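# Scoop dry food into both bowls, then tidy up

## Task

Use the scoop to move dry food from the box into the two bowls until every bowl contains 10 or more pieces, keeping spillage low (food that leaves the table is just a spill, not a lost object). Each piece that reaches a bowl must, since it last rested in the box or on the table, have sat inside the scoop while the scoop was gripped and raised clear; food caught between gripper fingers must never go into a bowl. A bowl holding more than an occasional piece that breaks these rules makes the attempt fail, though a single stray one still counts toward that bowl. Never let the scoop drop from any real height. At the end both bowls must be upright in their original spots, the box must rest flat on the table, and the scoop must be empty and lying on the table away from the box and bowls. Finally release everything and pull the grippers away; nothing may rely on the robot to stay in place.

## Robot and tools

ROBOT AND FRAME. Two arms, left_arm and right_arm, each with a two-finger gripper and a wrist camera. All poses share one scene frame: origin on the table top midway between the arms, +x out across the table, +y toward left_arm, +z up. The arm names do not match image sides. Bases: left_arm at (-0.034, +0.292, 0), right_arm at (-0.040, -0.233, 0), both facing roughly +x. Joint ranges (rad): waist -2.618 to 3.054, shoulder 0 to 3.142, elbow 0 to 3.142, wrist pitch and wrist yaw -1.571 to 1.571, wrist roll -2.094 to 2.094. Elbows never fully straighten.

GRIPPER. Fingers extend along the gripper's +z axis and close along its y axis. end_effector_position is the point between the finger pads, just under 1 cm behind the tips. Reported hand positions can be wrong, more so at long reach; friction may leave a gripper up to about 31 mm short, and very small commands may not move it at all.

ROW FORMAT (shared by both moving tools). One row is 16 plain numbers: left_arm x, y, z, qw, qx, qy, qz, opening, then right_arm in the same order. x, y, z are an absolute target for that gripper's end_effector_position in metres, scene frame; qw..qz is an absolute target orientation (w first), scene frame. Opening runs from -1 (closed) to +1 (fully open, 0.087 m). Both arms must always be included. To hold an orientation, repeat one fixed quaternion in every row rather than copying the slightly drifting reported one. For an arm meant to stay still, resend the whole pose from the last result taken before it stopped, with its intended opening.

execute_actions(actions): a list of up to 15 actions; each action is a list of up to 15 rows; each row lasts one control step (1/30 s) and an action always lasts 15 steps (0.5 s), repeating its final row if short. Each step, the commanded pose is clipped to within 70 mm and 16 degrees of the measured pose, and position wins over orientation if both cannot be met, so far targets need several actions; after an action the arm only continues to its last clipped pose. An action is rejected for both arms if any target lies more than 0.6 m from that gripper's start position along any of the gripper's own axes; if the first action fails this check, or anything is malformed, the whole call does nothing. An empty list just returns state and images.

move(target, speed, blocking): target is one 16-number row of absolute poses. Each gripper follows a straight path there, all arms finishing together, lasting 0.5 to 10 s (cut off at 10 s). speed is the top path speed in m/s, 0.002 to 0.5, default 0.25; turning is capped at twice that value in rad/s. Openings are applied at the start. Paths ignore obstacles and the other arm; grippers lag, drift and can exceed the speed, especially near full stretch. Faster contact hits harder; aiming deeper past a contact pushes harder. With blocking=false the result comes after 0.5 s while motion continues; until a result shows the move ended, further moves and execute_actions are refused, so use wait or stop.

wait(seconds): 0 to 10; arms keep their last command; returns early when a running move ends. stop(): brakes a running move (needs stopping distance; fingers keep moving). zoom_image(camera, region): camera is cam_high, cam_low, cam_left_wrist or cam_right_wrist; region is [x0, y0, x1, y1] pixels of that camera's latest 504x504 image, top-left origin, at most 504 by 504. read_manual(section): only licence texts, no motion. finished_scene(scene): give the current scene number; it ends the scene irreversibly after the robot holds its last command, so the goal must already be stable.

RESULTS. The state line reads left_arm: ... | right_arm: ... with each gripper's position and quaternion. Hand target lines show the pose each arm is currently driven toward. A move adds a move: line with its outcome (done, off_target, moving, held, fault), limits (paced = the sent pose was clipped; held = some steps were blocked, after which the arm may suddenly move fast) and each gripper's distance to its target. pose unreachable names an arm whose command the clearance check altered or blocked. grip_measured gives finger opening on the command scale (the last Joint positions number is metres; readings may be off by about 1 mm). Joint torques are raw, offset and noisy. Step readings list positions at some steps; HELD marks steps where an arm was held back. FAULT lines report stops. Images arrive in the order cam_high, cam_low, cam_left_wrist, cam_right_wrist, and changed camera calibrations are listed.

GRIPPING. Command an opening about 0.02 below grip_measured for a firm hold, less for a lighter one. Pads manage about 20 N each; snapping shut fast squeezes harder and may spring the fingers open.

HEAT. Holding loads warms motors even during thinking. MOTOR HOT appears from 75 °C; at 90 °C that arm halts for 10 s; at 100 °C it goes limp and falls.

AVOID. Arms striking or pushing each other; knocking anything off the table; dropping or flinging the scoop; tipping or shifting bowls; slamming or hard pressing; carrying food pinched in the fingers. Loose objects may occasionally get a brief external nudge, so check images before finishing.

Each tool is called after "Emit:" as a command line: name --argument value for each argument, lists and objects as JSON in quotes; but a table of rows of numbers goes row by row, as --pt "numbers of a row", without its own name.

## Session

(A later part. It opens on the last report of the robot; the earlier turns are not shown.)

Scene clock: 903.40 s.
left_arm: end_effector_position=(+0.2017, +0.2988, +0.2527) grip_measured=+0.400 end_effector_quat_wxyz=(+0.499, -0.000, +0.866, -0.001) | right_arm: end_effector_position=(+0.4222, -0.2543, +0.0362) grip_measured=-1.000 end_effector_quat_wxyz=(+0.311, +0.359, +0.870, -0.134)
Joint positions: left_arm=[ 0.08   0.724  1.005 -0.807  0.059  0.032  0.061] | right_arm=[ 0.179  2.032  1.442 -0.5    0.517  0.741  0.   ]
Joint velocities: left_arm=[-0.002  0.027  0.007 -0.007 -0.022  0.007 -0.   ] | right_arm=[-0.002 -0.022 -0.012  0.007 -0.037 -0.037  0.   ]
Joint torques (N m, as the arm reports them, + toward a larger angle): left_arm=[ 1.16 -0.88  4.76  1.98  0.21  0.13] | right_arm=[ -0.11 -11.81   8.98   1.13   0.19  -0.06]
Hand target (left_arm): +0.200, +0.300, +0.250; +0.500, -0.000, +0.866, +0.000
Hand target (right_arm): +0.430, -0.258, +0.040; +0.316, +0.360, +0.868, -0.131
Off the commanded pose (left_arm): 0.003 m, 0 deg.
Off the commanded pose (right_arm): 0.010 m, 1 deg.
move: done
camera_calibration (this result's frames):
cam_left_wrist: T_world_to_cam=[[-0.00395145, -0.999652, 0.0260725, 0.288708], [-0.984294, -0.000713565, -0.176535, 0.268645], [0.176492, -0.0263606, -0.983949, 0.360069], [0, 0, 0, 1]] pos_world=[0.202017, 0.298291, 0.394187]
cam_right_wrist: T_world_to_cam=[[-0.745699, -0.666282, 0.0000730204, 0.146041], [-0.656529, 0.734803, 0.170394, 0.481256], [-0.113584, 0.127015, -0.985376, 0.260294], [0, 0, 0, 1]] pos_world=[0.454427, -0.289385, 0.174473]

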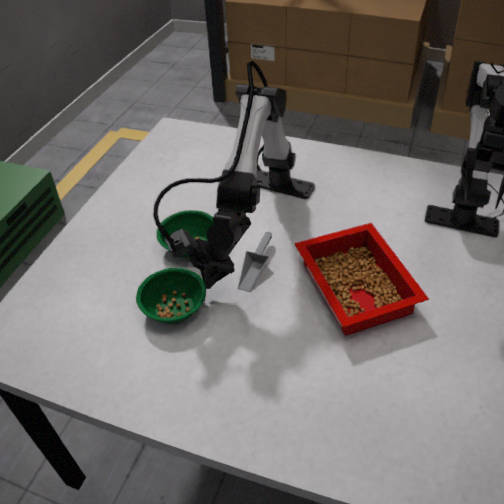

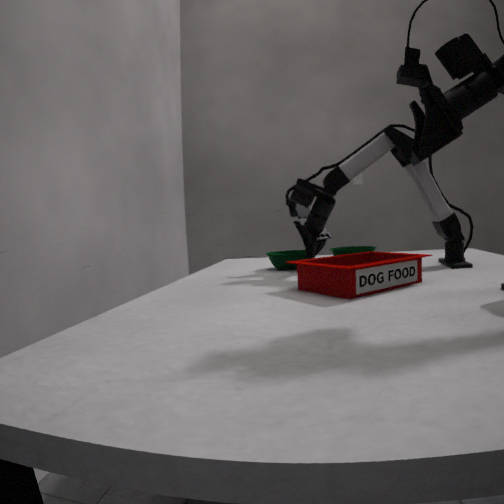

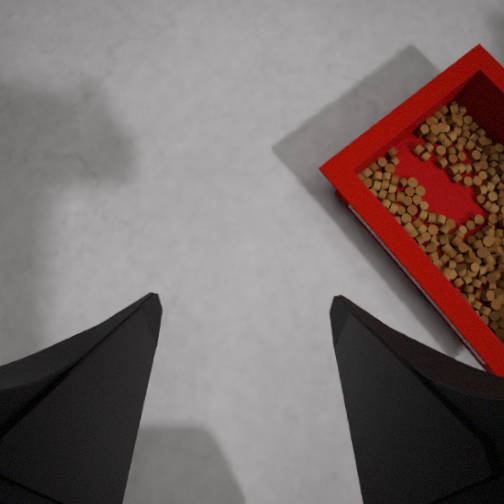

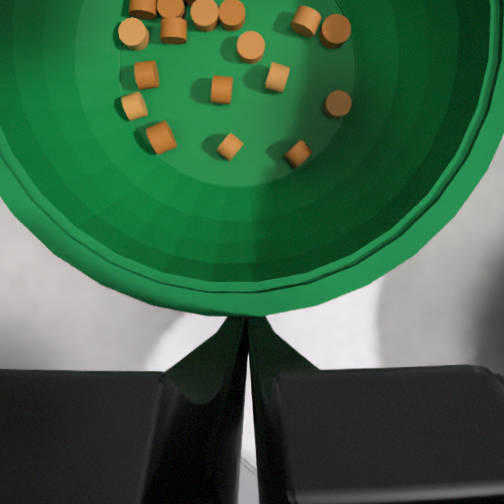

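Emit:
move --target '[0.2,0.3,0.25,0.5,0,0.866,0,0.4, 0.434,-0.263,0.04,0.3160,0.3596,0.8682,-0.1309,-1]' --speed 0.02

Emit:
move --target '[0.2,0.3,0.25,0.5,0,0.866,0,0.4, 0.39,-0.22,0.07,0.3160,0.3596,0.8682,-0.1309,-1]' --speed 0.06

Emit:
move --target '[0.2,0.3,0.25,0.5,0,0.866,0,0.4, 0.2,-0.24,0.25,0.5,0,0.866,0,-1]' --speed 0.15

Scene clock: 914.63 s.
left_arm: end_effector_position=(+0.2017, +0.2988, +0.2527) grip_measured=+0.400 end_effector_quat_wxyz=(+0.499, -0.000, +0.866, -0.001) | right_arm: end_effector_position=(+0.4249, -0.2589, +0.0356) grip_measured=-1.000 end_effector_quat_wxyz=(+0.309, +0.358, +0.870, -0.135)
Joint positions: left_arm=[ 0.08   0.724  1.005 -0.807  0.059  0.032  0.061] | right_arm=[ 0.167  2.043  1.457 -0.501  0.512  0.729  0.   ]
Joint velocities: left_arm=[-0.007  0.002 -0.012  0.022 -0.022 -0.022  0.   ] | right_arm=[ 0.002  0.007 -0.022  0.007 -0.066 -0.037  0.   ]
Joint torques (N m, as the arm reports them, + toward a larger angle): left_arm=[ 1.38 -0.77  4.62  1.94  0.23  0.12] | right_arm=[ -0.13 -11.93   9.03   1.16   0.19  -0.08]
Hand target (left_arm): +0.200, +0.300, +0.250; +0.500, -0.000, +0.866, +0.000
Hand target (right_arm): +0.434, -0.263, +0.040; +0.317, +0.360, +0.868, -0.131
Off the commanded pose (left_arm): 0.003 m, 0 deg.
Off the commanded pose (right_arm): 0.011 m, 1 deg.
move: off_target (right_arm)
camera_calibration (this result's frames):
cam_left_wrist: T_world_to_cam=[[-0.00395145, -0.999652, 0.0260725, 0.288708], [-0.984294, -0.000713565, -0.176535, 0.268645], [0.176492, -0.0263606, -0.983949, 0.360069], [0, 0, 0, 1]] pos_world=[0.202017, 0.298291, 0.394187]
cam_right_wrist: T_world_to_cam=[[-0.745531, -0.666463, 0.00326316, 0.144738], [-0.656004, 0.734678, 0.172936, 0.48616], [-0.117653, 0.126789, -0.984928, 0.262245], [0, 0, 0, 1]] pos_world=[0.457683, -0.293959, 0.173745]

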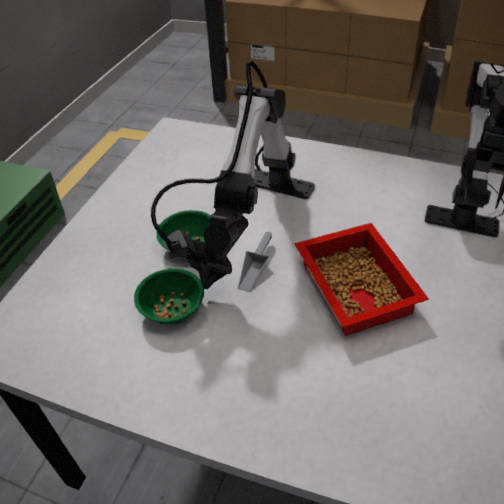

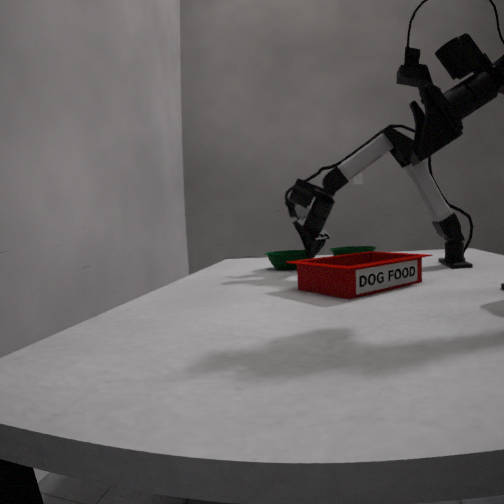

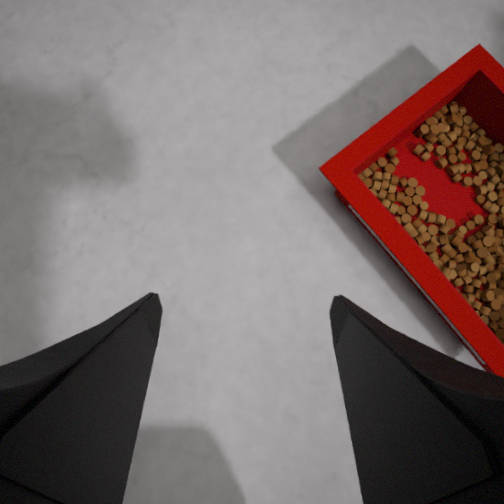

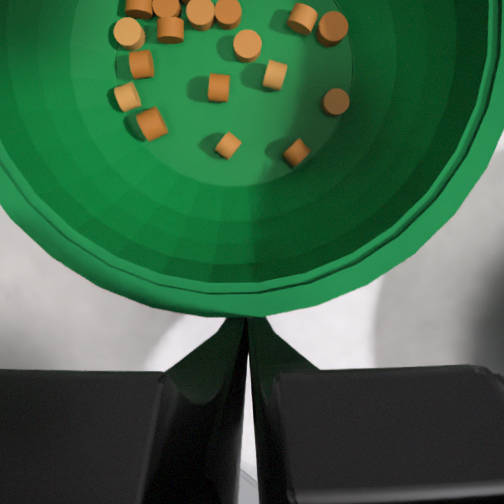

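Scene clock: 916.03 s.
left_arm: end_effector_position=(+0.2017, +0.2988, +0.2527) grip_measured=+0.400 end_effector_quat_wxyz=(+0.499, -0.000, +0.866, -0.001) | right_arm: end_effector_position=(+0.3969, -0.2213, +0.0684) grip_measured=-1.000 end_effector_quat_wxyz=(+0.316, +0.358, +0.870, -0.125)
Joint positions: left_arm=[ 0.08   0.724  1.005 -0.807  0.059  0.032  0.061] | right_arm=[ 0.264  1.915  1.412 -0.614  0.544  0.827  0.   ]
Joint velocities: left_arm=[ 0.002 -0.022 -0.002 -0.037  0.022 -0.022 -0.001] | right_arm=[ 0.007  0.022  0.017 -0.095  0.037 -0.007  0.   ]
Joint torques (N m, as the arm reports them, + toward a larger angle): left_arm=[ 1.08 -0.65  4.75  1.97  0.27  0.13] | right_arm=[  1.56 -13.78   4.84   1.02   0.49   0.12]
Hand target (left_arm): +0.200, +0.300, +0.250; +0.500, -0.000, +0.866, +0.000
Hand target (right_arm): +0.390, -0.221, +0.070; +0.316, +0.360, +0.868, -0.131
Off the commanded pose (left_arm): 0.003 m, 0 deg.
Off the commanded pose (right_arm): 0.007 m, 1 deg.
move: done
camera_calibration (this result's frames):
cam_left_wrist: T_world_to_cam=[[-0.00395145, -0.999652, 0.0260725, 0.288708], [-0.984294, -0.000713565, -0.176535, 0.268645], [0.176492, -0.0263606, -0.983949, 0.360069], [0, 0, 0, 1]] pos_world=[0.202017, 0.298291, 0.394187]
cam_right_wrist: T_world_to_cam=[[-0.740287, -0.672039, -0.0183809, 0.146999], [-0.664711, 0.727573, 0.169696, 0.436618], [-0.100669, 0.137842, -0.985325, 0.282191], [0, 0, 0, 1]] pos_world=[0.427454, -0.25778, 0.20666]

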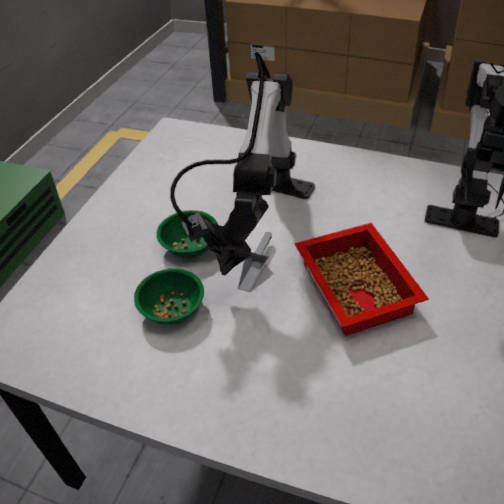

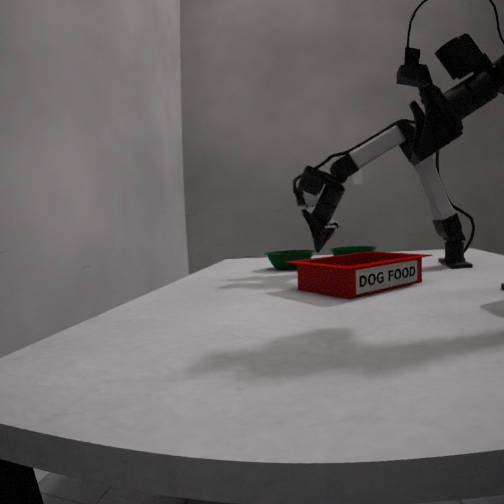

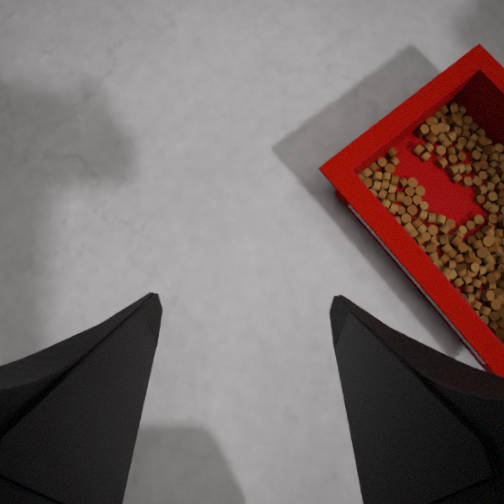

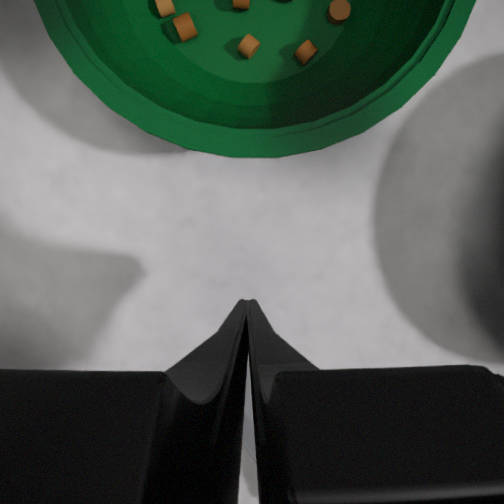

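Scene clock: 919.50 s.
left_arm: end_effector_position=(+0.2017, +0.2988, +0.2527) grip_measured=+0.400 end_effector_quat_wxyz=(+0.499, -0.000, +0.866, -0.001) | right_arm: end_effector_position=(+0.2022, -0.2425, +0.2342) grip_measured=-1.000 end_effector_quat_wxyz=(+0.483, +0.004, +0.876, -0.001)
Joint positions: left_arm=[ 0.08   0.724  1.005 -0.807  0.059  0.032  0.061] | right_arm=[ 0.013  0.749  0.958 -0.773 -0.059 -0.034  0.   ]
Joint velocities: left_arm=[-0.002 -0.007  0.002 -0.007  0.007  0.051 -0.   ] | right_arm=[-0.007  0.002 -0.002 -0.051 -0.037 -0.051  0.   ]
Joint torques (N m, as the arm reports them, + toward a larger angle): left_arm=[ 1.16 -0.86  4.92  1.96  0.23  0.13] | right_arm=[-0.08 -1.38  9.12  1.73 -0.2  -0.06]
Hand target (left_arm): +0.200, +0.300, +0.250; +0.500, -0.000, +0.866, +0.000
Hand target (right_arm): +0.201, -0.243, +0.249; +0.501, -0.000, +0.866, -0.002
Off the commanded pose (left_arm): 0.003 m, 0 deg.
Off the commanded pose (right_arm): 0.016 m, 2 deg.
move: off_target (right_arm)
camera_calibration (this result's frames):
cam_left_wrist: T_world_to_cam=[[-0.00395145, -0.999652, 0.0260725, 0.288708], [-0.984294, -0.000713565, -0.176535, 0.268645], [0.176492, -0.0263606, -0.983949, 0.360069], [0, 0, 0, 1]] pos_world=[0.202017, 0.298291, 0.394187]
cam_right_wrist: T_world_to_cam=[[-0.057704, -0.997879, -0.0301334, -0.222643], [-0.987797, 0.0614427, -0.143115, 0.271489], [0.144663, 0.0215074, -0.989247, 0.351948], [0, 0, 0, 1]] pos_world=[0.204415, -0.246421, 0.380309]

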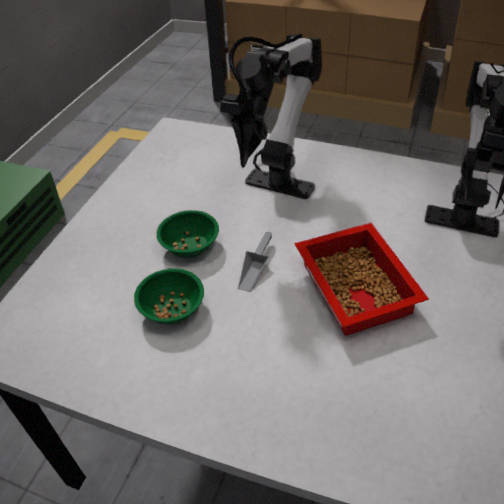

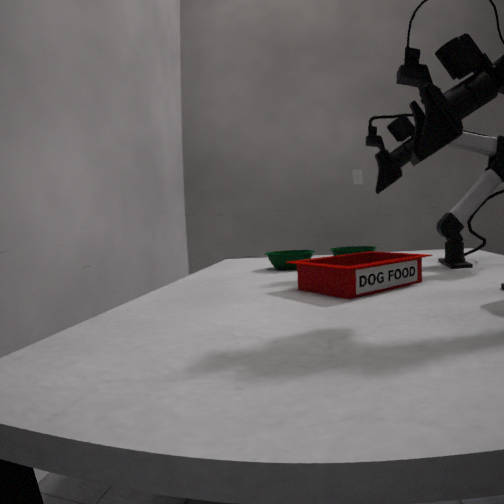

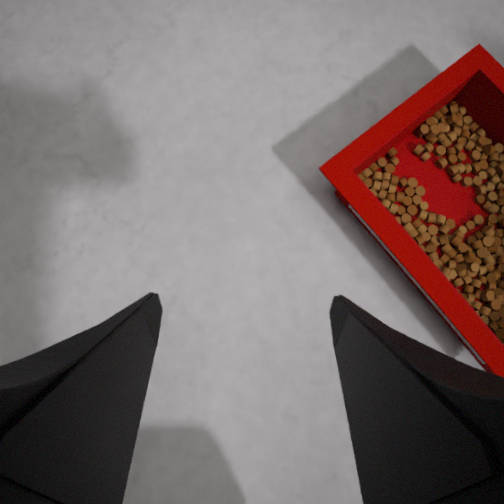

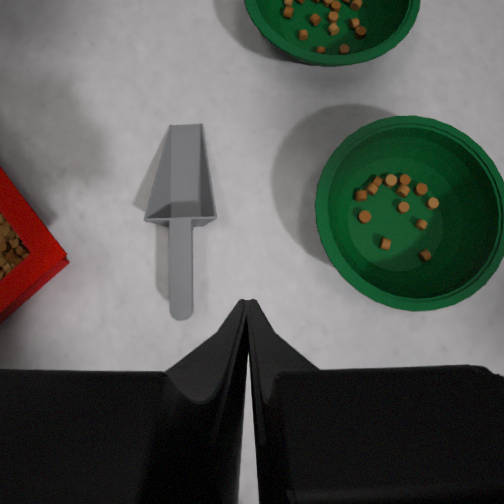

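Emit:
finished_scene --scene 1

The scene is finished: the task was done.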